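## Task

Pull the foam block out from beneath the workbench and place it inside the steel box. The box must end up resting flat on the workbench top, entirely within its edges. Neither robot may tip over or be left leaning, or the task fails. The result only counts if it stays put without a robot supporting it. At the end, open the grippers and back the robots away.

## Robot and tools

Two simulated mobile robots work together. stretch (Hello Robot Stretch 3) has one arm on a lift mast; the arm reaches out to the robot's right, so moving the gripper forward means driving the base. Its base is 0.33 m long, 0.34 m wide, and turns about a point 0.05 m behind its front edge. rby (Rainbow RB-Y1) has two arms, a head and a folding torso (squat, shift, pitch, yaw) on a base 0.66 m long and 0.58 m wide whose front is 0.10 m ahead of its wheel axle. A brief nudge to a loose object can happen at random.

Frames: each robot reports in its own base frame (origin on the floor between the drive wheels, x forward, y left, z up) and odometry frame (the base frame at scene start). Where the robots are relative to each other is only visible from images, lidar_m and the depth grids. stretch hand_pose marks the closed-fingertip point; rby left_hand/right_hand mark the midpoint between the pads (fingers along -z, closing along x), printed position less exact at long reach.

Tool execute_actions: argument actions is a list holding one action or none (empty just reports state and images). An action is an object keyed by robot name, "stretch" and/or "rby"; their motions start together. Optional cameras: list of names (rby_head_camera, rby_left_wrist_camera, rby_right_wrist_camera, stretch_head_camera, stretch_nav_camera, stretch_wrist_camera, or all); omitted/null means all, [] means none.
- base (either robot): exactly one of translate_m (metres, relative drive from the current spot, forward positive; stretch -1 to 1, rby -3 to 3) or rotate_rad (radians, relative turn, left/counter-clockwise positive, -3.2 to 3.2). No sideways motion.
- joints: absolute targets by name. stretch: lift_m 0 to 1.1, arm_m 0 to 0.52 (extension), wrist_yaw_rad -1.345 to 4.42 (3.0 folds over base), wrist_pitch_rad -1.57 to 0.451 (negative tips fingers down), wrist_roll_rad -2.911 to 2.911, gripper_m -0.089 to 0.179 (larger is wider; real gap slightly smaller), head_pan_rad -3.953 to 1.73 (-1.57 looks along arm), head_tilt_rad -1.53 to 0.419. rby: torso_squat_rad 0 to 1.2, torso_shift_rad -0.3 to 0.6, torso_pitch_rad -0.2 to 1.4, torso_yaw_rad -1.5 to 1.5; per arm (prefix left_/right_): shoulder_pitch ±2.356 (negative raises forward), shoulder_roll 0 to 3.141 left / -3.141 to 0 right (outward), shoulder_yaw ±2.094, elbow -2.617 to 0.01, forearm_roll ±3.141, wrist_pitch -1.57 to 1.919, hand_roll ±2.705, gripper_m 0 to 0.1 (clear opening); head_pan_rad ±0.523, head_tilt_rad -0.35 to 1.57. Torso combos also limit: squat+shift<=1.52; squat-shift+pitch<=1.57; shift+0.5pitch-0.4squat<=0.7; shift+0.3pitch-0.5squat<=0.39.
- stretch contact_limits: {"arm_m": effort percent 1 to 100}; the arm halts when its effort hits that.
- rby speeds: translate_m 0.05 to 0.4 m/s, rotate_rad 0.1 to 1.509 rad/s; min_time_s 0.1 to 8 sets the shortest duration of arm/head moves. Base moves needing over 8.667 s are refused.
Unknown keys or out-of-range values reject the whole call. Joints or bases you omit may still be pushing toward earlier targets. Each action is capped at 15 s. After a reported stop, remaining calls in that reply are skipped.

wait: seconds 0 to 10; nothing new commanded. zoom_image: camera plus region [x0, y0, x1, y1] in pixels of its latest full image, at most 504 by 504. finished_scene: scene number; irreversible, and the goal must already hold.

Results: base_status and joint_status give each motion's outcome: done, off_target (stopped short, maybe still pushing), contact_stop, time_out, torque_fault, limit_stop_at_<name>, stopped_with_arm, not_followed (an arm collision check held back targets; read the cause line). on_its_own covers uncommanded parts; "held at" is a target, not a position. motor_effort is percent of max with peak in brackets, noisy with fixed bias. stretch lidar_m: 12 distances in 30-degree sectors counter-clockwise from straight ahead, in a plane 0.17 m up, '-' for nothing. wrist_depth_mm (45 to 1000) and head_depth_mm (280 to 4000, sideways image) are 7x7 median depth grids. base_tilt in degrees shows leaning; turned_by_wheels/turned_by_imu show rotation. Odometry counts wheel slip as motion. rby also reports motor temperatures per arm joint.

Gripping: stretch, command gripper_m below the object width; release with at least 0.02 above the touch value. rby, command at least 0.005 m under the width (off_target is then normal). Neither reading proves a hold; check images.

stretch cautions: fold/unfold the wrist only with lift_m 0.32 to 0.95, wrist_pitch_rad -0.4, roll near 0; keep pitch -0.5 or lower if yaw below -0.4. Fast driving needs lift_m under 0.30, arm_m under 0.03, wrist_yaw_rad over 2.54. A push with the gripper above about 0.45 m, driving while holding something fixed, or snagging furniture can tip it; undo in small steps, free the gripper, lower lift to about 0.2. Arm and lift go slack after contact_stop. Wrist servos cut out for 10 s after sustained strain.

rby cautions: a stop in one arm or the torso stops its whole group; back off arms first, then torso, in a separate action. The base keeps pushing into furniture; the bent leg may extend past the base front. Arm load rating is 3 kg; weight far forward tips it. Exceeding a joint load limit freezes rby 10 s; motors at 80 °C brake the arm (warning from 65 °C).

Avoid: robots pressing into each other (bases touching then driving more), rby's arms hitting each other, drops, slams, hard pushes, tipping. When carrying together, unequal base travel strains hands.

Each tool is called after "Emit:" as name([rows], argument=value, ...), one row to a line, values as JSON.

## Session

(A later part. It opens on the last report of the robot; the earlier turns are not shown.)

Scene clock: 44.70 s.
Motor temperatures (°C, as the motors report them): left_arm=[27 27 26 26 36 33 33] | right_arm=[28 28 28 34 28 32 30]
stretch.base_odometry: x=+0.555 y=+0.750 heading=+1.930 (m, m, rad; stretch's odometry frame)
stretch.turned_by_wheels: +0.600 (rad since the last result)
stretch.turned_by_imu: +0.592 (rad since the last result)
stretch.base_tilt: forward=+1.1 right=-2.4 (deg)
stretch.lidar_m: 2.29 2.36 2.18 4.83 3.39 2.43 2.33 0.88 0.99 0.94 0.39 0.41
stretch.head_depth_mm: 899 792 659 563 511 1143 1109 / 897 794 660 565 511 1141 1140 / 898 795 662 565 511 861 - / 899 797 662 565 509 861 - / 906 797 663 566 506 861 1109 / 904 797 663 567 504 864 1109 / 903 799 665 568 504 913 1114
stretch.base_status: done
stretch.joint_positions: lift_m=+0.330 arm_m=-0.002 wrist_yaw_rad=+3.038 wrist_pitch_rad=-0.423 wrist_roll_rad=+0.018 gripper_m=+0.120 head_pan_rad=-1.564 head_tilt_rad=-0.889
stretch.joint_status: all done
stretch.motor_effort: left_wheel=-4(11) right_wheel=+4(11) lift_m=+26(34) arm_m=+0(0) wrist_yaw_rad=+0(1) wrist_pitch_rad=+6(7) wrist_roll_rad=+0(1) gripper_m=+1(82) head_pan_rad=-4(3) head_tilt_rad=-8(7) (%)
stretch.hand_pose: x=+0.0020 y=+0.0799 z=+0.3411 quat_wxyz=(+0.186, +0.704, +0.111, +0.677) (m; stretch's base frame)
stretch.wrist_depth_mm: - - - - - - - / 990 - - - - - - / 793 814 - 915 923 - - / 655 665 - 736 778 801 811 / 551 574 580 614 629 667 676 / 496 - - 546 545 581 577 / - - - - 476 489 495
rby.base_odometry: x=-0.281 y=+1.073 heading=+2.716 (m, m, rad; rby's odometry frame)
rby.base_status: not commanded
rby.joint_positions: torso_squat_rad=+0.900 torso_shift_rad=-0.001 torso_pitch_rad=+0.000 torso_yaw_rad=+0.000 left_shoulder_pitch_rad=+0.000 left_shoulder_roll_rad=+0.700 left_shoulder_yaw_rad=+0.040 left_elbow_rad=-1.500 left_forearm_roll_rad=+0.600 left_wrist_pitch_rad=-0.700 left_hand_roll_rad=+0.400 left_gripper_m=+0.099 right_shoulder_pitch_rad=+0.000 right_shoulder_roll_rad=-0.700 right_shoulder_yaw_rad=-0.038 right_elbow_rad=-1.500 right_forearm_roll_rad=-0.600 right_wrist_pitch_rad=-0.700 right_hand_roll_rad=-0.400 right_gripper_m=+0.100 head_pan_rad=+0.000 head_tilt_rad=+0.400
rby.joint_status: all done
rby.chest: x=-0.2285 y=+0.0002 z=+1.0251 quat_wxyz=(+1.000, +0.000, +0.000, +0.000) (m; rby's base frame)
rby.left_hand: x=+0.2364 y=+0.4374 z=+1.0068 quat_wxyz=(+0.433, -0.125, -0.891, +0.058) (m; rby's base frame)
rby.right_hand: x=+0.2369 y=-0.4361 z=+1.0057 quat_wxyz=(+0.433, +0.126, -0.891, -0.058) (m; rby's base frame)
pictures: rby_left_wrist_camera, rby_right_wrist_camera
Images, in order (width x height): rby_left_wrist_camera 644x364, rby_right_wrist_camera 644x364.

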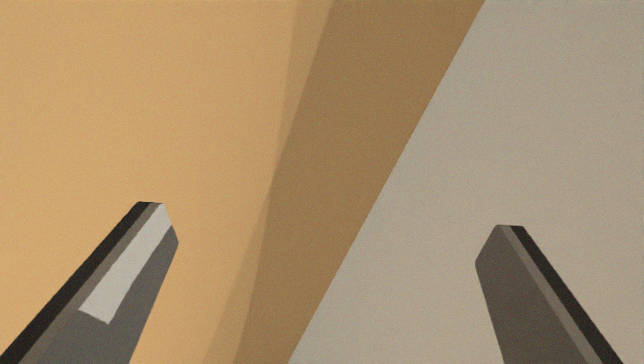

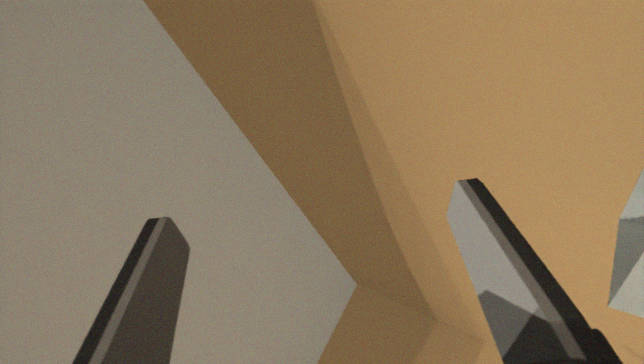

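Emit:
execute_actions([
  {"stretch":{"joints":{"wrist_yaw_rad":0,"head_tilt_rad":-1.0}},"rby":{"base":{"rotate_rad":0.11},"joints":{"torso_squat_rad":0.5,"torso_shift_rad":0.25,"left_shoulder_pitch_rad":-1.14,"left_shoulder_roll_rad":0.349,"left_shoulder_yaw_rad":0,"left_elbow_rad":-0.43,"left_forearm_roll_rad":0.349,"left_wrist_pitch_rad":1.57,"left_hand_roll_rad":1.57,"right_shoulder_pitch_rad":-1.14,"right_shoulder_roll_rad":-0.349,"right_shoulder_yaw_rad":0,"right_elbow_rad":-0.43,"right_forearm_roll_rad":-0.349,"right_wrist_pitch_rad":1.57,"right_hand_roll_rad":-1.57,"head_tilt_rad":0.8,"left_gripper_m":0.07,"right_gripper_m":0.07}}},
], cameras=["rby_head_camera","stretch_wrist_camera","stretch_nav_camera"])

Scene clock: 51.30 s.
Motor temperatures (°C, as the motors report them): left_arm=[27 27 26 26 36 33 33] | right_arm=[28 28 28 34 28 32 30]
stretch.base_odometry: x=+0.555 y=+0.750 heading=+1.930 (m, m, rad; stretch's odometry frame)
stretch.turned_by_wheels: +0.000 (rad since the last result)
stretch.turned_by_imu: -0.001 (rad since the last result)
stretch.base_tilt: forward=+1.1 right=-2.3 (deg)
stretch.lidar_m: 2.28 2.37 2.14 4.82 3.40 2.42 2.33 0.88 0.98 0.94 0.39 0.41
stretch.head_depth_mm: 803 683 595 524 871 1185 1113 / 806 684 595 525 869 1184 - / 808 686 594 525 869 - - / 807 687 595 526 863 1201 - / 808 688 596 526 859 1188 1099 / 810 687 596 527 860 1187 1100 / 810 688 597 527 798 1176 1103
stretch.base_status: not commanded
stretch.joint_positions: lift_m=+0.330 arm_m=-0.002 wrist_yaw_rad=+0.004 wrist_pitch_rad=-0.436 wrist_roll_rad=+0.018 gripper_m=+0.120 head_pan_rad=-1.564 head_tilt_rad=-0.987
stretch.joint_status: all done
stretch.motor_effort: left_wheel=-3(4) right_wheel=+3(4) lift_m=+26(26) arm_m=-1(0) wrist_yaw_rad=-3(5) wrist_pitch_rad=+10(11) wrist_roll_rad=+1(0) gripper_m=+2(0) head_pan_rad=-4(4) head_tilt_rad=-7(23) (%)
stretch.hand_pose: x=-0.0206 y=-0.3647 z=+0.3384 quat_wxyz=(+0.685, +0.153, -0.696, -0.153) (m; stretch's base frame)
stretch.wrist_depth_mm: 97 98 105 113 123 136 152 / - 73 77 81 86 92 99 / - 59 61 64 67 70 74 / - 49 50 52 54 56 59 / - - - 46 47 48 49 / - - - - - - - / - - - - - - -
rby.base_odometry: x=-0.281 y=+1.073 heading=+2.825 (m, m, rad; rby's odometry frame)
rby.base_status: done
rby.joint_positions: torso_squat_rad=+0.500 torso_shift_rad=+0.250 torso_pitch_rad=+0.000 torso_yaw_rad=+0.000 left_shoulder_pitch_rad=-1.140 left_shoulder_roll_rad=+0.349 left_shoulder_yaw_rad=+0.000 left_elbow_rad=-0.430 left_forearm_roll_rad=+0.349 left_wrist_pitch_rad=+1.570 left_hand_roll_rad=+1.570 left_gripper_m=+0.070 right_shoulder_pitch_rad=-1.140 right_shoulder_roll_rad=-0.349 right_shoulder_yaw_rad=+0.000 right_elbow_rad=-0.430 right_forearm_roll_rad=-0.349 right_wrist_pitch_rad=+1.570 right_hand_roll_rad=-1.570 right_gripper_m=+0.070 head_pan_rad=+0.000 head_tilt_rad=+0.800
rby.joint_status: all done
rby.chest: x=-0.0759 y=+0.0003 z=+1.1851 quat_wxyz=(+1.000, +0.000, +0.000, +0.000) (m; rby's base frame)
rby.left_hand: x=+0.4439 y=+0.2609 z=+0.9236 quat_wxyz=(+0.707, +0.000, +0.000, +0.707) (m; rby's base frame)
rby.right_hand: x=+0.4438 y=-0.2598 z=+0.9231 quat_wxyz=(+0.707, +0.000, +0.000, -0.707) (m; rby's base frame)
pictures: rby_head_camera, stretch_nav_camera (sideways: a quarter turn counterclockwise sets it upright), stretch_wrist_camera
Images, in order (width x height): rby_head_camera 896x504, stretch_nav_camera 672x504, stretch_wrist_camera 644x364.

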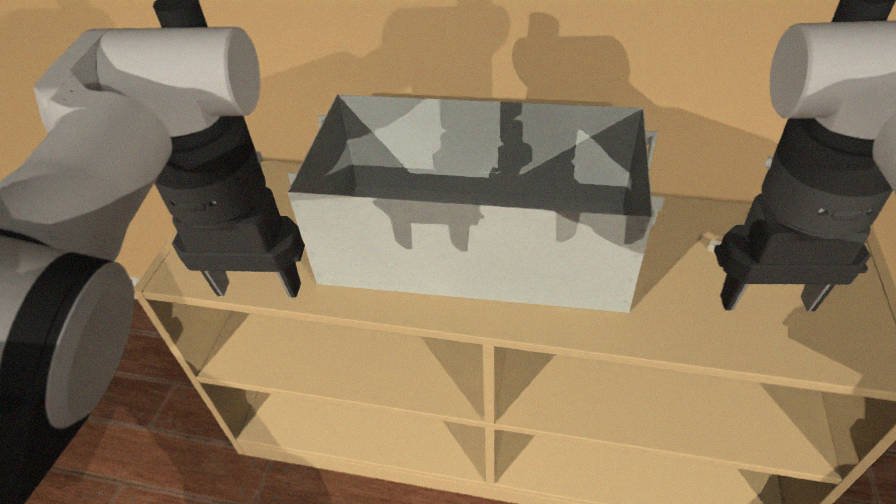

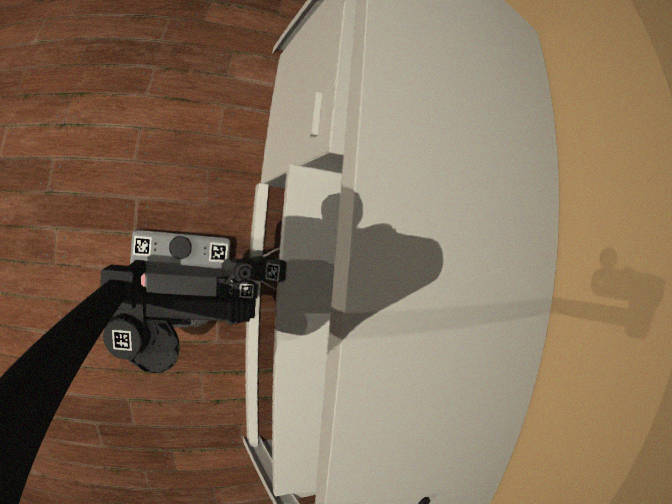

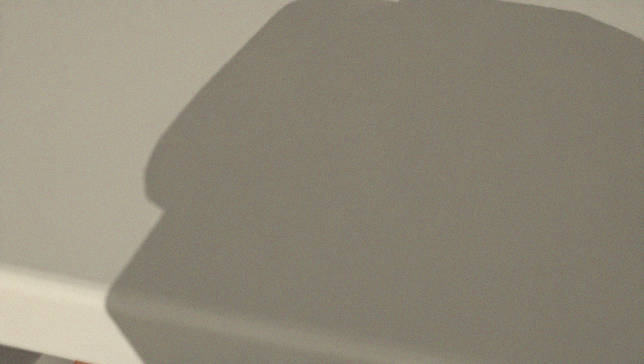

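Emit:
execute_actions([
  {"stretch":{"joints":{"lift_m":0.14}},"rby":{"base":{"rotate_rad":0.22}}},
], cameras=[])

Emit:
execute_actions([
  {"stretch":{"base":{"translate_m":-0.15},"joints":{"wrist_pitch_rad":-0.15}},"rby":{"base":{"translate_m":0.40}}},
], cameras=["stretch_wrist_camera"])

Emit:
execute_actions([
  {"stretch":{"joints":{"arm_m":0.2}},"rby":{"base":{"rotate_rad":-0.30},"joints":{"head_tilt_rad":1.0,"head_pan_rad":-0.1}}},
], cameras=["stretch_wrist_camera","rby_head_camera","rby_left_wrist_camera","rby_right_wrist_camera"])

Scene clock: 56.87 s.
Motor temperatures (°C, as the motors report them): left_arm=[28 27 26 26 36 33 33] | right_arm=[28 28 28 34 28 32 30]
stretch.base_odometry: x=+0.555 y=+0.750 heading=+1.930 (m, m, rad; stretch's odometry frame)
stretch.turned_by_wheels: +0.000 (rad since the last result)
stretch.turned_by_imu: -0.001 (rad since the last result)
stretch.base_tilt: forward=+1.2 right=-2.6 (deg)
stretch.lidar_m: 2.29 2.37 2.06 4.83 3.41 2.42 2.34 0.87 0.99 0.94 0.39 0.41
stretch.head_depth_mm: 803 683 593 524 871 1186 1099 / 804 685 594 524 872 1185 - / 807 685 594 527 870 1207 - / 809 687 596 526 863 1207 - / 809 687 596 526 861 1188 1100 / 810 688 597 527 859 1187 1100 / 810 687 597 528 799 1177 1102
stretch.base_status: not commanded
stretch.joint_positions: lift_m=+0.140 arm_m=-0.002 wrist_yaw_rad=+0.002 wrist_pitch_rad=-0.424 wrist_roll_rad=+0.018 gripper_m=+0.120 head_pan_rad=-1.564 head_tilt_rad=-0.987
stretch.joint_status: all done
stretch.motor_effort: left_wheel=-4(4) right_wheel=+4(4) lift_m=+14(19) arm_m=+0(0) wrist_yaw_rad=-2(2) wrist_pitch_rad=+7(10) wrist_roll_rad=+0(1) gripper_m=+0(1) head_pan_rad=-4(4) head_tilt_rad=-10(9) (%)
stretch.hand_pose: x=-0.0212 y=-0.3663 z=+0.1517 quat_wxyz=(+0.685, +0.148, -0.697, -0.150) (m; stretch's base frame)
stretch.wrist_depth_mm: 311 421 677 684 630 635 597 / 320 435 612 671 686 667 656 / 330 444 496 520 543 573 634 / 344 392 411 423 442 457 482 / 318 341 340 359 369 397 390 / 288 289 298 307 316 341 333 / 250 257 265 271 280 284 293
rby.base_odometry: x=-0.281 y=+1.073 heading=+3.045 (m, m, rad; rby's odometry frame)
rby.base_status: done
rby.joint_positions: torso_squat_rad=+0.500 torso_shift_rad=+0.250 torso_pitch_rad=+0.000 torso_yaw_rad=+0.000 left_shoulder_pitch_rad=-1.140 left_shoulder_roll_rad=+0.349 left_shoulder_yaw_rad=+0.000 left_elbow_rad=-0.430 left_forearm_roll_rad=+0.349 left_wrist_pitch_rad=+1.570 left_hand_roll_rad=+1.570 left_gripper_m=+0.070 right_shoulder_pitch_rad=-1.140 right_shoulder_roll_rad=-0.349 right_shoulder_yaw_rad=+0.000 right_elbow_rad=-0.430 right_forearm_roll_rad=-0.349 right_wrist_pitch_rad=+1.570 right_hand_roll_rad=-1.570 right_gripper_m=+0.070 head_pan_rad=+0.000 head_tilt_rad=+0.800
rby.joint_status: not commanded
rby.chest: x=-0.0759 y=+0.0003 z=+1.1851 quat_wxyz=(+1.000, +0.000, +0.000, +0.000) (m; rby's base frame)
rby.left_hand: x=+0.4438 y=+0.2610 z=+0.9236 quat_wxyz=(+0.707, +0.000, +0.000, +0.707) (m; rby's base frame)
rby.right_hand: x=+0.4438 y=-0.2598 z=+0.9231 quat_wxyz=(+0.707, +0.000, +0.000, -0.707) (m; rby's base frame)
pictures: none
No camera images: the call's "cameras" was empty. Leave "cameras" out to get every camera's image.

Scene clock: 59.47 s.
Motor temperatures (°C, as the motors report them): left_arm=[28 27 26 26 36 33 33] | right_arm=[28 28 28 34 28 32 30]
stretch.base_odometry: x=+0.608 y=+0.609 heading=+1.930 (m, m, rad; stretch's odometry frame)
stretch.turned_by_wheels: +0.000 (rad since the last result)
stretch.turned_by_imu: +0.000 (rad since the last result)
stretch.base_tilt: forward=+1.0 right=-2.6 (deg)
stretch.lidar_m: 1.04 2.50 2.45 4.80 3.16 2.27 2.19 0.73 0.99 0.95 0.59 0.51
stretch.head_depth_mm: 805 683 593 525 869 1187 1094 / 805 685 595 525 871 1185 - / 808 685 596 525 872 1211 - / 807 686 596 526 871 1188 - / 809 686 596 527 866 1185 1098 / 808 687 597 527 858 1185 1103 / 810 690 597 527 861 1190 1103
stretch.base_status: done
stretch.joint_positions: lift_m=+0.140 arm_m=-0.002 wrist_yaw_rad=+0.001 wrist_pitch_rad=-0.177 wrist_roll_rad=+0.018 gripper_m=+0.120 head_pan_rad=-1.564 head_tilt_rad=-0.987
stretch.joint_status: all done
stretch.motor_effort: left_wheel=-3(9) right_wheel=+5(3) lift_m=+14(14) arm_m=+0(0) wrist_yaw_rad=+0(0) wrist_pitch_rad=+8(7) wrist_roll_rad=+1(0) gripper_m=+1(1) head_pan_rad=-4(4) head_tilt_rad=-8(9) (%)
stretch.hand_pose: x=-0.0211 y=-0.3906 z=+0.2103 quat_wxyz=(+0.698, +0.063, -0.710, -0.063) (m; stretch's base frame)
stretch.wrist_depth_mm: 467 639 676 651 646 620 595 / 479 674 736 706 663 646 633 / 499 709 758 748 718 690 656 / 496 606 652 676 715 734 693 / 440 461 478 519 551 604 636 / 372 376 399 412 426 487 485 / 307 318 332 343 360 371 402
rby.base_odometry: x=-0.679 y=+1.112 heading=+3.044 (m, m, rad; rby's odometry frame)
rby.base_status: done
rby.joint_positions: torso_squat_rad=+0.500 torso_shift_rad=+0.250 torso_pitch_rad=+0.000 torso_yaw_rad=+0.000 left_shoulder_pitch_rad=-1.140 left_shoulder_roll_rad=+0.349 left_shoulder_yaw_rad=+0.000 left_elbow_rad=-0.430 left_forearm_roll_rad=+0.349 left_wrist_pitch_rad=+1.570 left_hand_roll_rad=+1.570 left_gripper_m=+0.070 right_shoulder_pitch_rad=-1.140 right_shoulder_roll_rad=-0.349 right_shoulder_yaw_rad=+0.000 right_elbow_rad=-0.430 right_forearm_roll_rad=-0.349 right_wrist_pitch_rad=+1.570 right_hand_roll_rad=-1.570 right_gripper_m=+0.070 head_pan_rad=+0.000 head_tilt_rad=+0.800
rby.joint_status: not commanded
rby.chest: x=-0.0760 y=+0.0003 z=+1.1851 quat_wxyz=(+1.000, +0.000, +0.000, +0.000) (m; rby's base frame)
rby.left_hand: x=+0.4438 y=+0.2610 z=+0.9237 quat_wxyz=(+0.707, +0.000, +0.000, +0.707) (m; rby's base frame)
rby.right_hand: x=+0.4437 y=-0.2598 z=+0.9231 quat_wxyz=(+0.707, +0.000, +0.000, -0.707) (m; rby's base frame)
pictures: stretch_wrist_camera
Images, in order (width x height): stretch_wrist_camera 644x364.

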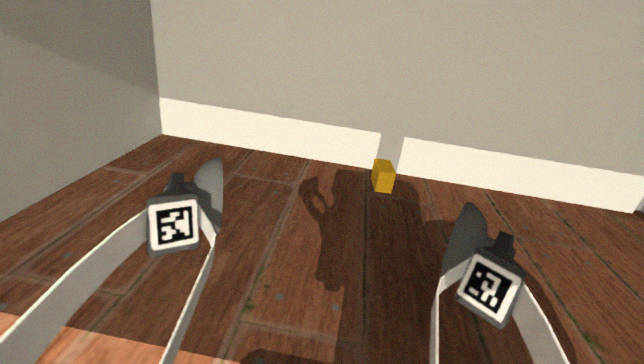

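Scene clock: 62.20 s.
Motor temperatures (°C, as the motors report them): left_arm=[28 27 26 26 36 33 33] | right_arm=[28 28 28 34 28 32 30]
stretch.base_odometry: x=+0.608 y=+0.609 heading=+1.930 (m, m, rad; stretch's odometry frame)
stretch.turned_by_wheels: +0.000 (rad since the last result)
stretch.turned_by_imu: +0.000 (rad since the last result)
stretch.base_tilt: forward=+1.1 right=-2.4 (deg)
stretch.lidar_m: 1.04 2.52 2.53 4.81 3.18 2.27 2.19 0.73 0.99 0.95 0.59 0.51
stretch.head_depth_mm: 802 683 594 525 868 1185 1099 / 806 685 594 525 870 1187 - / 807 685 595 525 870 1201 - / 806 686 595 526 869 1202 - / 808 687 596 526 866 1188 1103 / 810 686 597 527 862 1190 1099 / 810 690 596 527 862 1189 1102
stretch.base_status: not commanded
stretch.joint_positions: lift_m=+0.140 arm_m=+0.200 wrist_yaw_rad=+0.001 wrist_pitch_rad=-0.176 wrist_roll_rad=+0.018 gripper_m=+0.120 head_pan_rad=-1.564 head_tilt_rad=-0.987
stretch.joint_status: all done
stretch.motor_effort: left_wheel=-3(3) right_wheel=+4(5) lift_m=+14(14) arm_m=+2(4) wrist_yaw_rad=-2(1) wrist_pitch_rad=+8(8) wrist_roll_rad=+0(0) gripper_m=+1(1) head_pan_rad=-4(4) head_tilt_rad=-8(8) (%)
stretch.hand_pose: x=-0.0213 y=-0.5928 z=+0.2105 quat_wxyz=(+0.698, +0.062, -0.710, -0.063) (m; stretch's base frame)
stretch.wrist_depth_mm: 470 478 475 460 445 425 419 / 499 526 512 496 483 466 443 / 510 573 546 530 503 487 481 / 502 589 589 570 540 533 514 / 435 469 477 522 513 557 557 / 373 370 393 407 429 488 480 / 303 320 332 346 359 374 390
rby.base_odometry: x=-0.679 y=+1.112 heading=+2.745 (m, m, rad; rby's odometry frame)
rby.base_status: done
rby.joint_positions: torso_squat_rad=+0.500 torso_shift_rad=+0.250 torso_pitch_rad=+0.000 torso_yaw_rad=+0.000 left_shoulder_pitch_rad=-1.140 left_shoulder_roll_rad=+0.349 left_shoulder_yaw_rad=+0.000 left_elbow_rad=-0.430 left_forearm_roll_rad=+0.349 left_wrist_pitch_rad=+1.570 left_hand_roll_rad=+1.570 left_gripper_m=+0.070 right_shoulder_pitch_rad=-1.140 right_shoulder_roll_rad=-0.349 right_shoulder_yaw_rad=+0.000 right_elbow_rad=-0.430 right_forearm_roll_rad=-0.349 right_wrist_pitch_rad=+1.570 right_hand_roll_rad=-1.570 right_gripper_m=+0.070 head_pan_rad=-0.100 head_tilt_rad=+1.000
rby.joint_status: all done
rby.chest: x=-0.0760 y=+0.0003 z=+1.1851 quat_wxyz=(+1.000, +0.000, +0.000, +0.000) (m; rby's base frame)
rby.left_hand: x=+0.4438 y=+0.2610 z=+0.9237 quat_wxyz=(+0.707, +0.000, +0.000, +0.707) (m; rby's base frame)
rby.right_hand: x=+0.4437 y=-0.2598 z=+0.9231 quat_wxyz=(+0.707, +0.000, +0.000, -0.707) (m; rby's base frame)
pictures: rby_head_camera, rby_left_wrist_camera, rby_right_wrist_camera, stretch_wrist_camera
Images, in order (width x height): rby_head_camera 896x504, rby_left_wrist_camera 644x364, rby_right_wrist_camera 644x364, stretch_wrist_camera 644x364.

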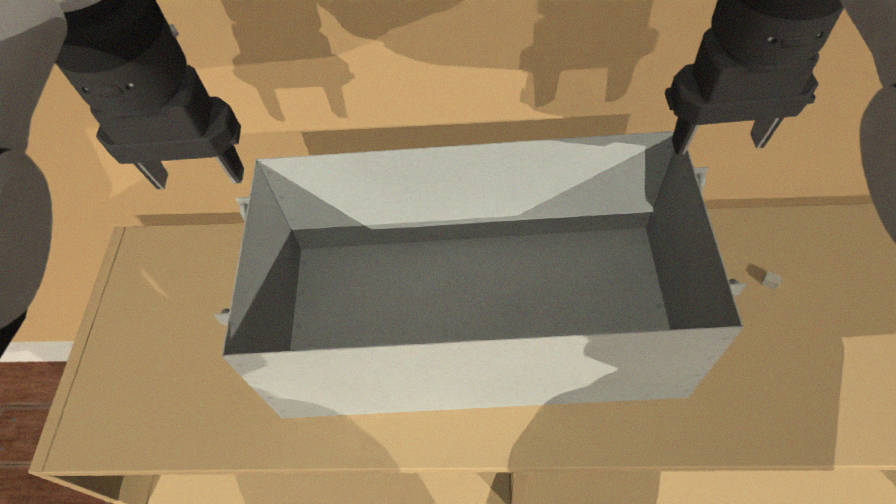

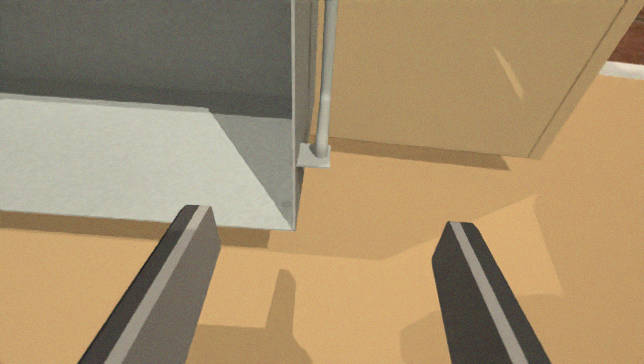

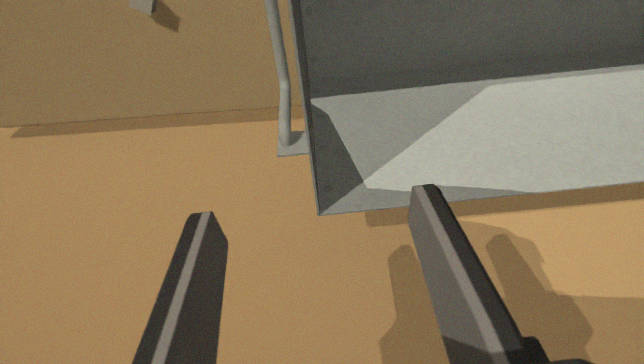

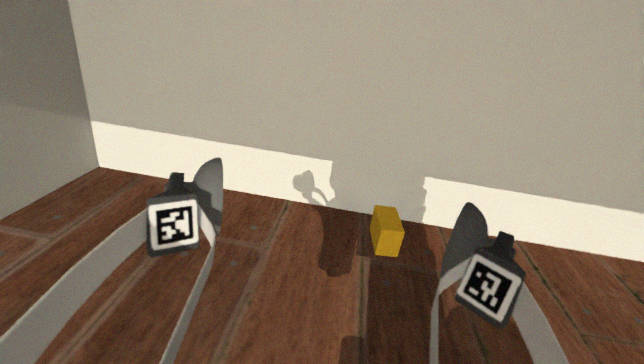

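Emit:
execute_actions([
  {"stretch":{"joints":{"arm_m":0.37,"lift_m":0.07,"wrist_pitch_rad":-0.45,"gripper_m":0.15}},"rby":{"joints":{"torso_squat_rad":0.768,"torso_shift_rad":0.306}}},
], cameras=["stretch_wrist_camera","rby_head_camera","rby_left_wrist_camera","rby_right_wrist_camera"])

Scene clock: 66.97 s.
Motor temperatures (°C, as the motors report them): left_arm=[28 27 26 26 36 33 33] | right_arm=[29 28 28 34 28 32 30]
stretch.base_odometry: x=+0.608 y=+0.609 heading=+1.930 (m, m, rad; stretch's odometry frame)
stretch.turned_by_wheels: +0.000 (rad since the last result)
stretch.turned_by_imu: -0.001 (rad since the last result)
stretch.base_tilt: forward=+1.1 right=-2.4 (deg)
stretch.lidar_m: 1.04 2.51 2.53 4.81 3.17 2.27 2.18 0.73 0.99 0.95 0.59 0.51
stretch.head_depth_mm: 803 682 592 524 869 1189 1096 / 803 685 594 524 869 1185 - / 807 686 595 526 871 1202 - / 807 687 596 525 871 1202 - / 809 686 597 527 867 1186 1100 / 810 688 596 527 857 1190 1100 / 809 688 597 526 860 1185 1102
stretch.base_status: not commanded
stretch.joint_positions: lift_m=+0.070 arm_m=+0.370 wrist_yaw_rad=+0.001 wrist_pitch_rad=-0.463 wrist_roll_rad=+0.018 gripper_m=+0.150 head_pan_rad=-1.564 head_tilt_rad=-0.987
stretch.joint_status: all done
stretch.motor_effort: left_wheel=-3(3) right_wheel=+4(4) lift_m=+14(11) arm_m=+2(3) wrist_yaw_rad=-1(1) wrist_pitch_rad=+4(7) wrist_roll_rad=+1(0) gripper_m=-1(83) head_pan_rad=-4(4) head_tilt_rad=-10(8) (%)
stretch.hand_pose: x=-0.0214 y=-0.7332 z=+0.0731 quat_wxyz=(+0.682, +0.161, -0.694, -0.164) (m; stretch's base frame)
stretch.wrist_depth_mm: 358 343 330 321 307 292 279 / 379 374 369 347 338 322 308 / 314 323 339 349 332 355 341 / 263 278 283 291 287 309 323 / 232 - 238 247 255 268 271 / 198 205 210 217 222 - 236 / 180 183 188 191 197 197 206
rby.base_odometry: x=-0.679 y=+1.112 heading=+2.745 (m, m, rad; rby's odometry frame)
rby.base_status: not commanded
rby.joint_positions: torso_squat_rad=+0.768 torso_shift_rad=+0.306 torso_pitch_rad=+0.000 torso_yaw_rad=+0.000 left_shoulder_pitch_rad=-1.140 left_shoulder_roll_rad=+0.349 left_shoulder_yaw_rad=+0.000 left_elbow_rad=-0.430 left_forearm_roll_rad=+0.349 left_wrist_pitch_rad=+1.570 left_hand_roll_rad=+1.570 left_gripper_m=+0.070 right_shoulder_pitch_rad=-1.140 right_shoulder_roll_rad=-0.349 right_shoulder_yaw_rad=+0.000 right_elbow_rad=-0.430 right_forearm_roll_rad=-0.349 right_wrist_pitch_rad=+1.570 right_hand_roll_rad=-1.570 right_gripper_m=+0.070 head_pan_rad=-0.100 head_tilt_rad=+1.000
rby.joint_status: all done
rby.chest: x=-0.0763 y=+0.0002 z=+1.0700 quat_wxyz=(+1.000, +0.000, +0.000, +0.000) (m; rby's base frame)
rby.left_hand: x=+0.4434 y=+0.2609 z=+0.8087 quat_wxyz=(+0.707, +0.000, +0.000, +0.707) (m; rby's base frame)
rby.right_hand: x=+0.4433 y=-0.2599 z=+0.8081 quat_wxyz=(+0.707, +0.000, +0.000, -0.707) (m; rby's base frame)
pictures: rby_head_camera, rby_left_wrist_camera, rby_right_wrist_camera, stretch_wrist_camera
Images, in order (width x height): rby_head_camera 896x504, rby_left_wrist_camera 644x364, rby_right_wrist_camera 644x364, stretch_wrist_camera 644x364.

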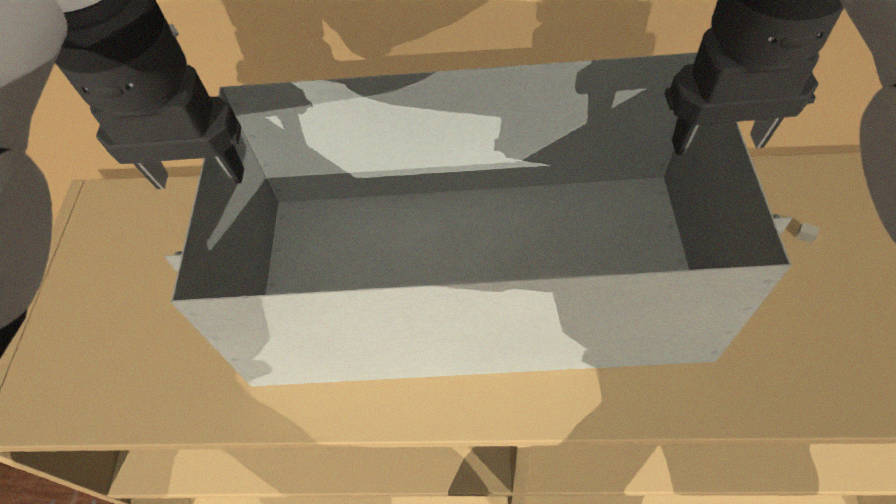

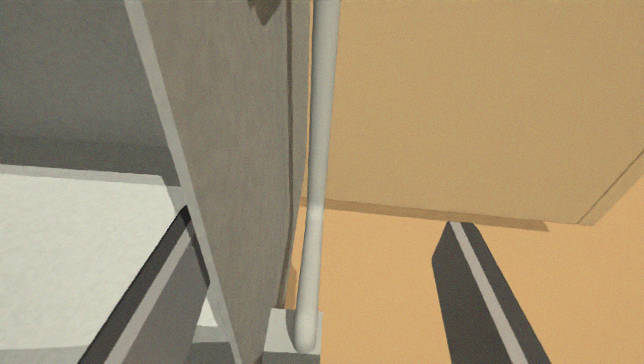

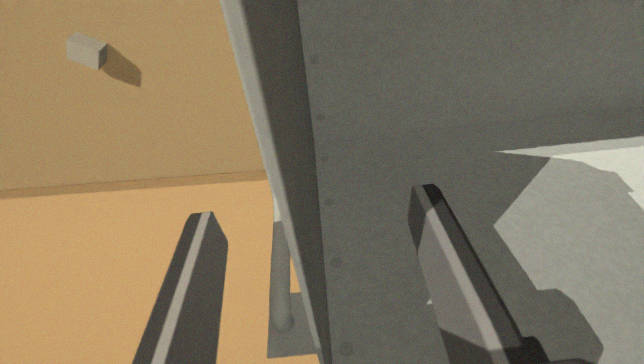

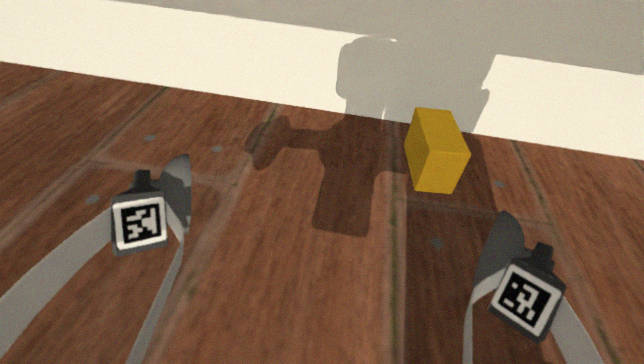

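Emit:
execute_actions([
  {"stretch":{"base":{"translate_m":-0.06},"joints":{"arm_m":0.41,"lift_m":0.045}},"rby":{"joints":{"left_shoulder_roll_rad":0.295,"left_hand_roll_rad":1.62,"right_shoulder_roll_rad":-0.364}}},
], cameras=["stretch_wrist_camera","rby_left_wrist_camera","rby_right_wrist_camera"])

Emit:
execute_actions([
  {"rby":{"joints":{"torso_squat_rad":0.83,"torso_shift_rad":0.328}}},
], cameras=["rby_head_camera","rby_left_wrist_camera","rby_right_wrist_camera"])

Scene clock: 71.03 s.
Motor temperatures (°C, as the motors report them): left_arm=[28 27 26 26 36 33 33] | right_arm=[29 28 28 34 28 32 30]
stretch.base_odometry: x=+0.629 y=+0.553 heading=+1.929 (m, m, rad; stretch's odometry frame)
stretch.turned_by_wheels: +0.000 (rad since the last result)
stretch.turned_by_imu: +0.000 (rad since the last result)
stretch.base_tilt: forward=+1.1 right=-2.4 (deg)
stretch.lidar_m: 1.07 2.58 2.56 4.82 3.07 2.21 2.13 0.67 0.92 0.95 0.68 0.56
stretch.head_depth_mm: 804 682 593 525 882 1184 1097 / 803 683 594 525 870 1185 - / 806 685 595 525 873 1204 - / 806 685 595 526 871 1201 - / 808 688 596 525 872 1188 1100 / 808 687 598 526 860 1189 1100 / 810 688 598 527 860 1189 1101
stretch.base_status: done
stretch.joint_positions: lift_m=+0.045 arm_m=+0.410 wrist_yaw_rad=+0.001 wrist_pitch_rad=-0.463 wrist_roll_rad=+0.018 gripper_m=+0.150 head_pan_rad=-1.564 head_tilt_rad=-0.987
stretch.joint_status: all done
stretch.motor_effort: left_wheel=-3(8) right_wheel=+4(7) lift_m=+14(15) arm_m=+2(3) wrist_yaw_rad=-1(1) wrist_pitch_rad=+4(4) wrist_roll_rad=+0(1) gripper_m=+1(1) head_pan_rad=-4(4) head_tilt_rad=-9(8) (%)
stretch.hand_pose: x=-0.0214 y=-0.7732 z=+0.0481 quat_wxyz=(+0.682, +0.161, -0.694, -0.164) (m; stretch's base frame)
stretch.wrist_depth_mm: 317 300 287 279 267 257 247 / 332 328 325 312 294 287 271 / 272 281 294 294 302 312 302 / 232 243 247 247 253 272 282 / 204 - 210 215 224 234 238 / 172 179 185 189 192 - 205 / 157 159 163 168 171 173 181
rby.base_odometry: x=-0.679 y=+1.112 heading=+2.745 (m, m, rad; rby's odometry frame)
rby.base_status: not commanded
rby.joint_positions: torso_squat_rad=+0.768 torso_shift_rad=+0.306 torso_pitch_rad=+0.000 torso_yaw_rad=+0.000 left_shoulder_pitch_rad=-1.140 left_shoulder_roll_rad=+0.295 left_shoulder_yaw_rad=+0.000 left_elbow_rad=-0.430 left_forearm_roll_rad=+0.349 left_wrist_pitch_rad=+1.570 left_hand_roll_rad=+1.620 left_gripper_m=+0.070 right_shoulder_pitch_rad=-1.140 right_shoulder_roll_rad=-0.364 right_shoulder_yaw_rad=+0.000 right_elbow_rad=-0.430 right_forearm_roll_rad=-0.349 right_wrist_pitch_rad=+1.570 right_hand_roll_rad=-1.570 right_gripper_m=+0.070 head_pan_rad=-0.100 head_tilt_rad=+1.000
rby.joint_status: all done
rby.chest: x=-0.0763 y=+0.0002 z=+1.0700 quat_wxyz=(+1.000, +0.000, +0.000, +0.000) (m; rby's base frame)
rby.left_hand: x=+0.4388 y=+0.2291 z=+0.7994 quat_wxyz=(+0.706, -0.002, +0.014, +0.708) (m; rby's base frame)
rby.right_hand: x=+0.4443 y=-0.2687 z=+0.8108 quat_wxyz=(+0.703, -0.001, -0.004, -0.711) (m; rby's base frame)
pictures: rby_left_wrist_camera, rby_right_wrist_camera, stretch_wrist_camera
Images, in order (width x height): rby_left_wrist_camera 644x364, rby_right_wrist_camera 644x364, stretch_wrist_camera 644x364.

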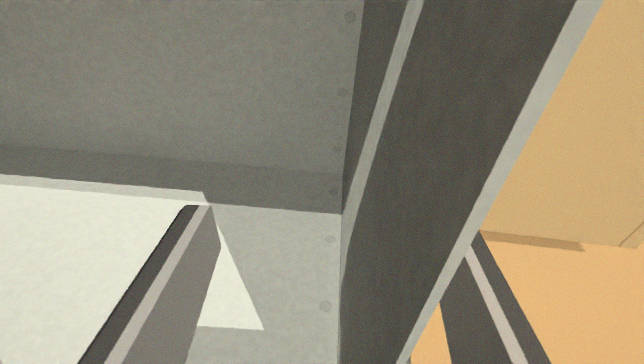

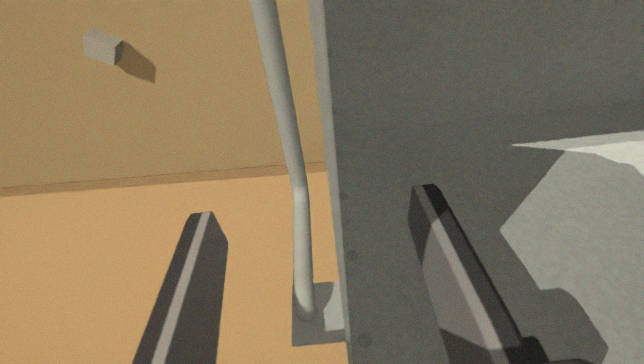

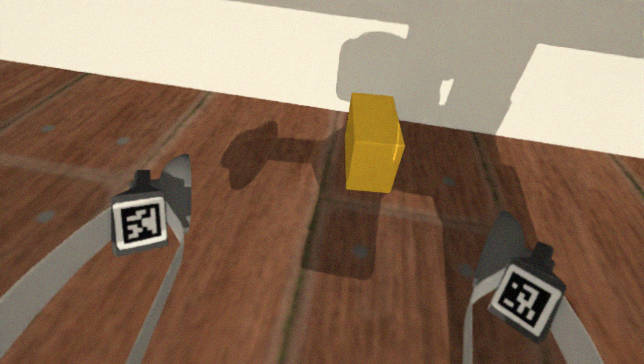

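Scene clock: 72.20 s.
Motor temperatures (°C, as the motors report them): left_arm=[28 27 26 26 36 33 33] | right_arm=[29 28 28 34 28 32 30]
stretch.base_odometry: x=+0.629 y=+0.553 heading=+1.929 (m, m, rad; stretch's odometry frame)
stretch.turned_by_wheels: +0.000 (rad since the last result)
stretch.turned_by_imu: +0.000 (rad since the last result)
stretch.base_tilt: forward=+1.1 right=-2.4 (deg)
stretch.lidar_m: 1.08 2.57 2.57 4.81 3.09 2.21 2.12 0.68 0.92 0.95 0.67 0.55
stretch.head_depth_mm: 802 682 593 524 881 1187 1095 / 805 684 595 524 866 1188 - / 806 685 595 525 870 1200 - / 807 687 596 527 871 1202 - / 808 687 597 526 871 1189 1102 / 808 688 596 527 863 1190 1101 / 811 688 597 527 860 1186 1106
stretch.base_status: not commanded
stretch.joint_positions: lift_m=+0.045 arm_m=+0.410 wrist_yaw_rad=+0.001 wrist_pitch_rad=-0.463 wrist_roll_rad=+0.018 gripper_m=+0.150 head_pan_rad=-1.564 head_tilt_rad=-0.987
stretch.joint_status: not commanded
stretch.motor_effort: left_wheel=-3(3) right_wheel=+4(4) lift_m=+14(14) arm_m=+3(3) wrist_yaw_rad=+0(0) wrist_pitch_rad=+4(4) wrist_roll_rad=+0(0) gripper_m=+1(0) head_pan_rad=-4(3) head_tilt_rad=-10(8) (%)
stretch.hand_pose: x=-0.0214 y=-0.7732 z=+0.0481 quat_wxyz=(+0.682, +0.161, -0.694, -0.164) (m; stretch's base frame)
stretch.wrist_depth_mm: 317 300 288 277 266 257 245 / 332 333 326 308 293 281 272 / 275 283 292 294 304 307 301 / 229 242 245 249 255 272 281 / 203 - 209 217 223 233 236 / 171 179 184 188 195 - 204 / 156 159 163 167 171 171 180
rby.base_odometry: x=-0.679 y=+1.112 heading=+2.745 (m, m, rad; rby's odometry frame)
rby.base_status: not commanded
rby.joint_positions: torso_squat_rad=+0.807 torso_shift_rad=+0.318 torso_pitch_rad=-0.003 torso_yaw_rad=+0.000 left_shoulder_pitch_rad=-1.144 left_shoulder_roll_rad=+0.297 left_shoulder_yaw_rad=+0.000 left_elbow_rad=-0.432 left_forearm_roll_rad=+0.349 left_wrist_pitch_rad=+1.570 left_hand_roll_rad=+1.620 left_gripper_m=+0.070 right_shoulder_pitch_rad=-1.140 right_shoulder_roll_rad=-0.364 right_shoulder_yaw_rad=+0.000 right_elbow_rad=-0.430 right_forearm_roll_rad=-0.349 right_wrist_pitch_rad=+1.570 right_hand_roll_rad=-1.570 right_gripper_m=+0.070 head_pan_rad=-0.100 head_tilt_rad=+1.000
rby.joint_status: torso_squat_rad contact_stop (moved +0.039 of +0.062); the others done
rby.on_its_own: torso_squat_rad is held at +0.807, not at your +0.830, since a contact_stop
rby.chest: x=-0.0776 y=+0.0000 z=+1.0500 quat_wxyz=(+1.000, +0.000, -0.002, +0.000) (m; rby's base frame)
rby.left_hand: x=+0.4401 y=+0.2292 z=+0.7835 quat_wxyz=(+0.706, -0.005, +0.010, +0.708) (m; rby's base frame)
rby.right_hand: x=+0.4438 y=-0.2688 z=+0.7921 quat_wxyz=(+0.703, +0.001, -0.004, -0.711) (m; rby's base frame)
pictures: rby_head_camera, rby_left_wrist_camera, rby_right_wrist_camera
Images, in order (width x height): rby_head_camera 896x504, rby_left_wrist_camera 644x364, rby_right_wrist_camera 644x364.

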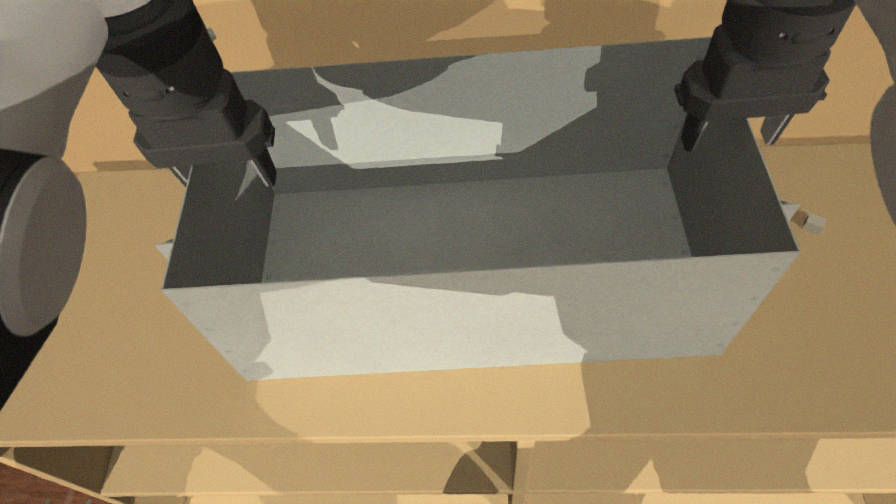

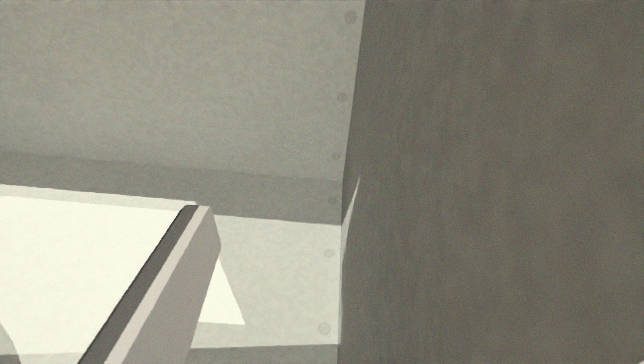

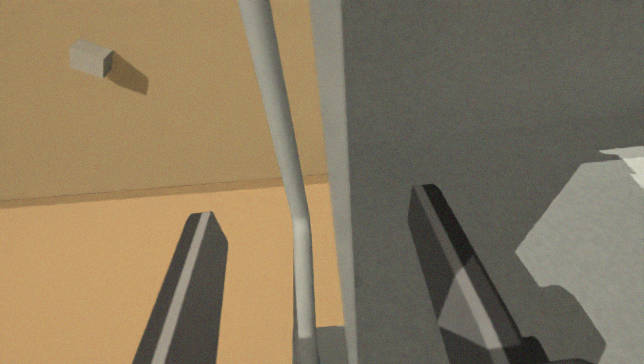

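Emit:
execute_actions([
  {"stretch":{"base":{"translate_m":-0.015},"joints":{"arm_m":0.45,"lift_m":0.04}},"rby":{"joints":{"torso_squat_rad":0.768,"torso_shift_rad":0.306,"torso_pitch_rad":0}}},
], cameras=["stretch_wrist_camera"])

Emit:
execute_actions([
  {"rby":{"base":{"translate_m":-0.045},"joints":{"left_shoulder_roll_rad":0.33,"left_shoulder_pitch_rad":-1.14,"left_elbow_rad":-0.43,"left_hand_roll_rad":1.59,"right_shoulder_roll_rad":-0.364,"left_gripper_m":0.085,"right_gripper_m":0.085}}},
], cameras=["rby_head_camera","rby_left_wrist_camera","rby_right_wrist_camera"])

Scene clock: 75.00 s.
Motor temperatures (°C, as the motors report them): left_arm=[28 27 26 26 36 33 33] | right_arm=[29 28 28 34 28 32 30]
stretch.base_odometry: x=+0.634 y=+0.539 heading=+1.929 (m, m, rad; stretch's odometry frame)
stretch.turned_by_wheels: +0.000 (rad since the last result)
stretch.turned_by_imu: +0.000 (rad since the last result)
stretch.base_tilt: forward=+1.1 right=-2.3 (deg)
stretch.lidar_m: 1.08 2.59 2.56 4.82 3.08 2.20 2.12 0.66 0.90 0.95 0.70 0.57
stretch.head_depth_mm: 802 683 594 524 880 1182 1098 / 805 685 595 525 870 1184 - / 806 685 594 525 871 1203 - / 806 685 596 526 872 1195 - / 808 685 596 525 869 1188 1106 / 809 688 596 527 863 1189 1099 / 809 688 597 527 862 1191 1104
stretch.base_status: done
stretch.joint_positions: lift_m=+0.040 arm_m=+0.450 wrist_yaw_rad=+0.001 wrist_pitch_rad=-0.463 wrist_roll_rad=+0.018 gripper_m=+0.150 head_pan_rad=-1.564 head_tilt_rad=-0.987
stretch.joint_status: all done
stretch.motor_effort: left_wheel=-3(9) right_wheel=+4(5) lift_m=+14(11) arm_m=+2(3) wrist_yaw_rad=+0(1) wrist_pitch_rad=+4(4) wrist_roll_rad=+0(1) gripper_m=+2(0) head_pan_rad=-4(4) head_tilt_rad=-10(8) (%)
stretch.hand_pose: x=-0.0214 y=-0.8132 z=+0.0431 quat_wxyz=(+0.682, +0.161, -0.694, -0.164) (m; stretch's base frame)
stretch.wrist_depth_mm: 273 261 249 240 231 220 212 / 299 293 278 268 253 243 234 / 265 273 282 279 283 271 258 / 224 235 236 202 252 265 273 / 198 - 203 209 215 229 230 / 168 173 178 182 188 - 199 / 153 155 159 162 166 167 174
rby.base_odometry: x=-0.679 y=+1.112 heading=+2.745 (m, m, rad; rby's odometry frame)
rby.base_status: not commanded
rby.joint_positions: torso_squat_rad=+0.768 torso_shift_rad=+0.306 torso_pitch_rad=+0.000 torso_yaw_rad=+0.000 left_shoulder_pitch_rad=-1.141 left_shoulder_roll_rad=+0.295 left_shoulder_yaw_rad=+0.000 left_elbow_rad=-0.430 left_forearm_roll_rad=+0.349 left_wrist_pitch_rad=+1.570 left_hand_roll_rad=+1.620 left_gripper_m=+0.070 right_shoulder_pitch_rad=-1.140 right_shoulder_roll_rad=-0.364 right_shoulder_yaw_rad=+0.000 right_elbow_rad=-0.430 right_forearm_roll_rad=-0.349 right_wrist_pitch_rad=+1.570 right_hand_roll_rad=-1.570 right_gripper_m=+0.070 head_pan_rad=-0.100 head_tilt_rad=+1.000
rby.joint_status: all done
rby.chest: x=-0.0763 y=+0.0001 z=+1.0700 quat_wxyz=(+1.000, +0.000, +0.000, +0.000) (m; rby's base frame)
rby.left_hand: x=+0.4389 y=+0.2293 z=+0.7996 quat_wxyz=(+0.706, -0.002, +0.013, +0.708) (m; rby's base frame)
rby.right_hand: x=+0.4443 y=-0.2687 z=+0.8106 quat_wxyz=(+0.703, -0.001, -0.003, -0.711) (m; rby's base frame)
pictures: stretch_wrist_camera
Images, in order (width x height): stretch_wrist_camera 644x364.

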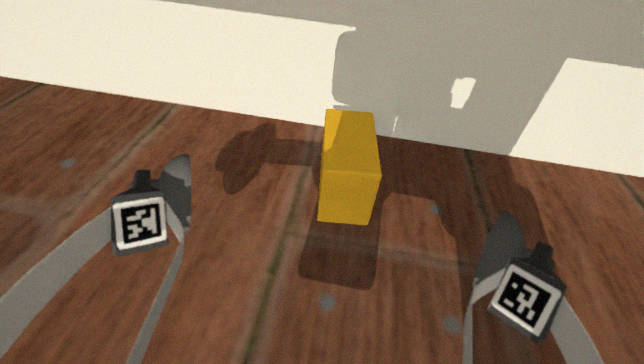

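Scene clock: 76.70 s.
Motor temperatures (°C, as the motors report them): left_arm=[28 27 26 26 36 33 33] | right_arm=[29 28 28 34 28 32 30]
stretch.base_odometry: x=+0.634 y=+0.539 heading=+1.929 (m, m, rad; stretch's odometry frame)
stretch.turned_by_wheels: +0.000 (rad since the last result)
stretch.turned_by_imu: +0.000 (rad since the last result)
stretch.base_tilt: forward=+1.1 right=-2.2 (deg)
stretch.lidar_m: 1.08 2.60 2.55 4.83 3.05 2.19 2.11 0.66 0.90 0.95 0.70 0.57
stretch.head_depth_mm: 803 683 593 525 880 1180 1098 / 804 684 593 524 870 1183 - / 807 685 594 526 870 1201 - / 807 685 595 526 871 1202 - / 809 687 597 526 870 1188 1100 / 806 688 598 527 862 1193 1098 / 810 688 597 527 862 1187 1102
stretch.base_status: not commanded
stretch.joint_positions: lift_m=+0.040 arm_m=+0.450 wrist_yaw_rad=+0.001 wrist_pitch_rad=-0.463 wrist_roll_rad=+0.018 gripper_m=+0.150 head_pan_rad=-1.564 head_tilt_rad=-0.987
stretch.joint_status: not commanded
stretch.motor_effort: left_wheel=-3(3) right_wheel=+4(4) lift_m=+14(15) arm_m=+3(2) wrist_yaw_rad=-1(1) wrist_pitch_rad=+4(4) wrist_roll_rad=+1(1) gripper_m=+0(1) head_pan_rad=-4(4) head_tilt_rad=-8(9) (%)
stretch.hand_pose: x=-0.0214 y=-0.8132 z=+0.0431 quat_wxyz=(+0.682, +0.161, -0.694, -0.164) (m; stretch's base frame)
stretch.wrist_depth_mm: 271 259 249 238 227 221 211 / 299 295 278 266 254 244 234 / 263 272 284 277 283 272 261 / 222 236 238 203 250 263 272 / 199 - 203 207 217 227 230 / 166 173 179 183 187 - 199 / 153 154 159 162 166 166 175
rby.base_odometry: x=-0.638 y=+1.095 heading=+2.745 (m, m, rad; rby's odometry frame)
rby.base_status: done
rby.joint_positions: torso_squat_rad=+0.768 torso_shift_rad=+0.306 torso_pitch_rad=+0.000 torso_yaw_rad=+0.000 left_shoulder_pitch_rad=-1.140 left_shoulder_roll_rad=+0.330 left_shoulder_yaw_rad=+0.000 left_elbow_rad=-0.430 left_forearm_roll_rad=+0.349 left_wrist_pitch_rad=+1.570 left_hand_roll_rad=+1.590 left_gripper_m=+0.085 right_shoulder_pitch_rad=-1.140 right_shoulder_roll_rad=-0.364 right_shoulder_yaw_rad=+0.000 right_elbow_rad=-0.430 right_forearm_roll_rad=-0.349 right_wrist_pitch_rad=+1.570 right_hand_roll_rad=-1.570 right_gripper_m=+0.085 head_pan_rad=-0.100 head_tilt_rad=+1.000
rby.joint_status: all done
rby.chest: x=-0.0763 y=+0.0002 z=+1.0700 quat_wxyz=(+1.000, +0.000, +0.000, +0.000) (m; rby's base frame)
rby.left_hand: x=+0.4420 y=+0.2498 z=+0.8053 quat_wxyz=(+0.706, -0.001, +0.005, +0.708) (m; rby's base frame)
rby.right_hand: x=+0.4443 y=-0.2687 z=+0.8107 quat_wxyz=(+0.703, -0.001, -0.004, -0.711) (m; rby's base frame)
pictures: rby_head_camera, rby_left_wrist_camera, rby_right_wrist_camera
Images, in order (width x height): rby_head_camera 896x504, rby_left_wrist_camera 644x364, rby_right_wrist_camera 644x364.

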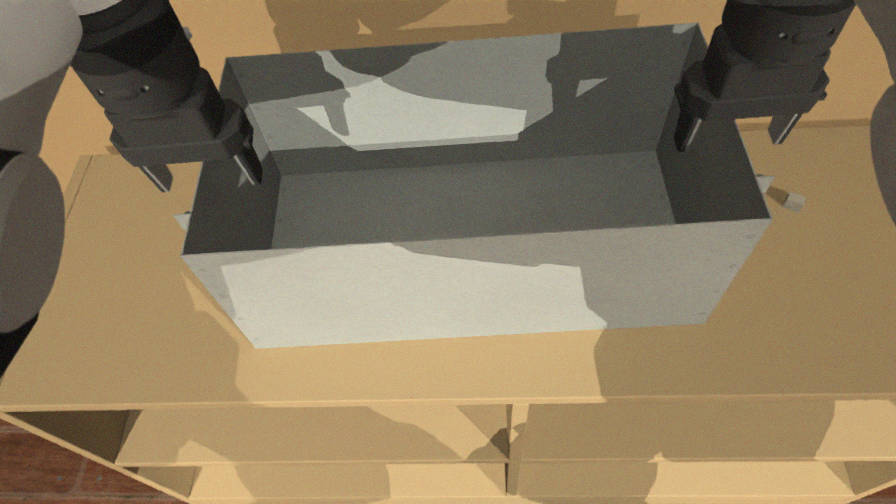

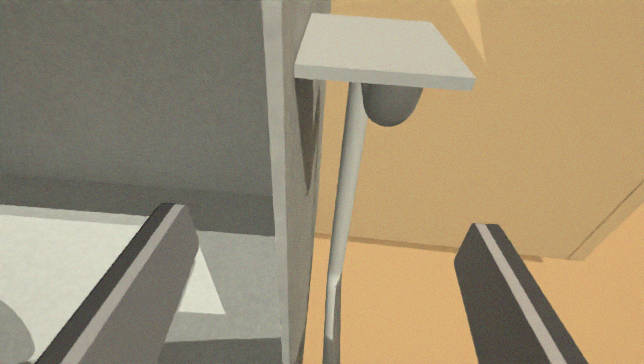

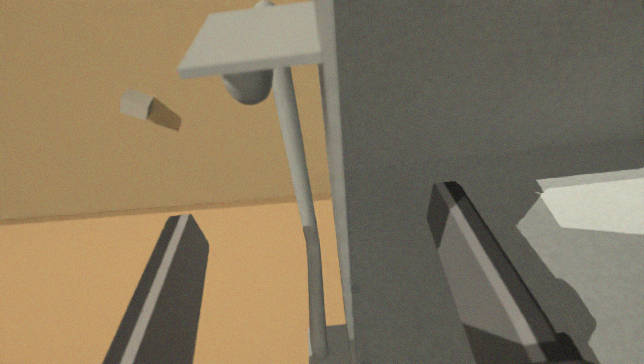

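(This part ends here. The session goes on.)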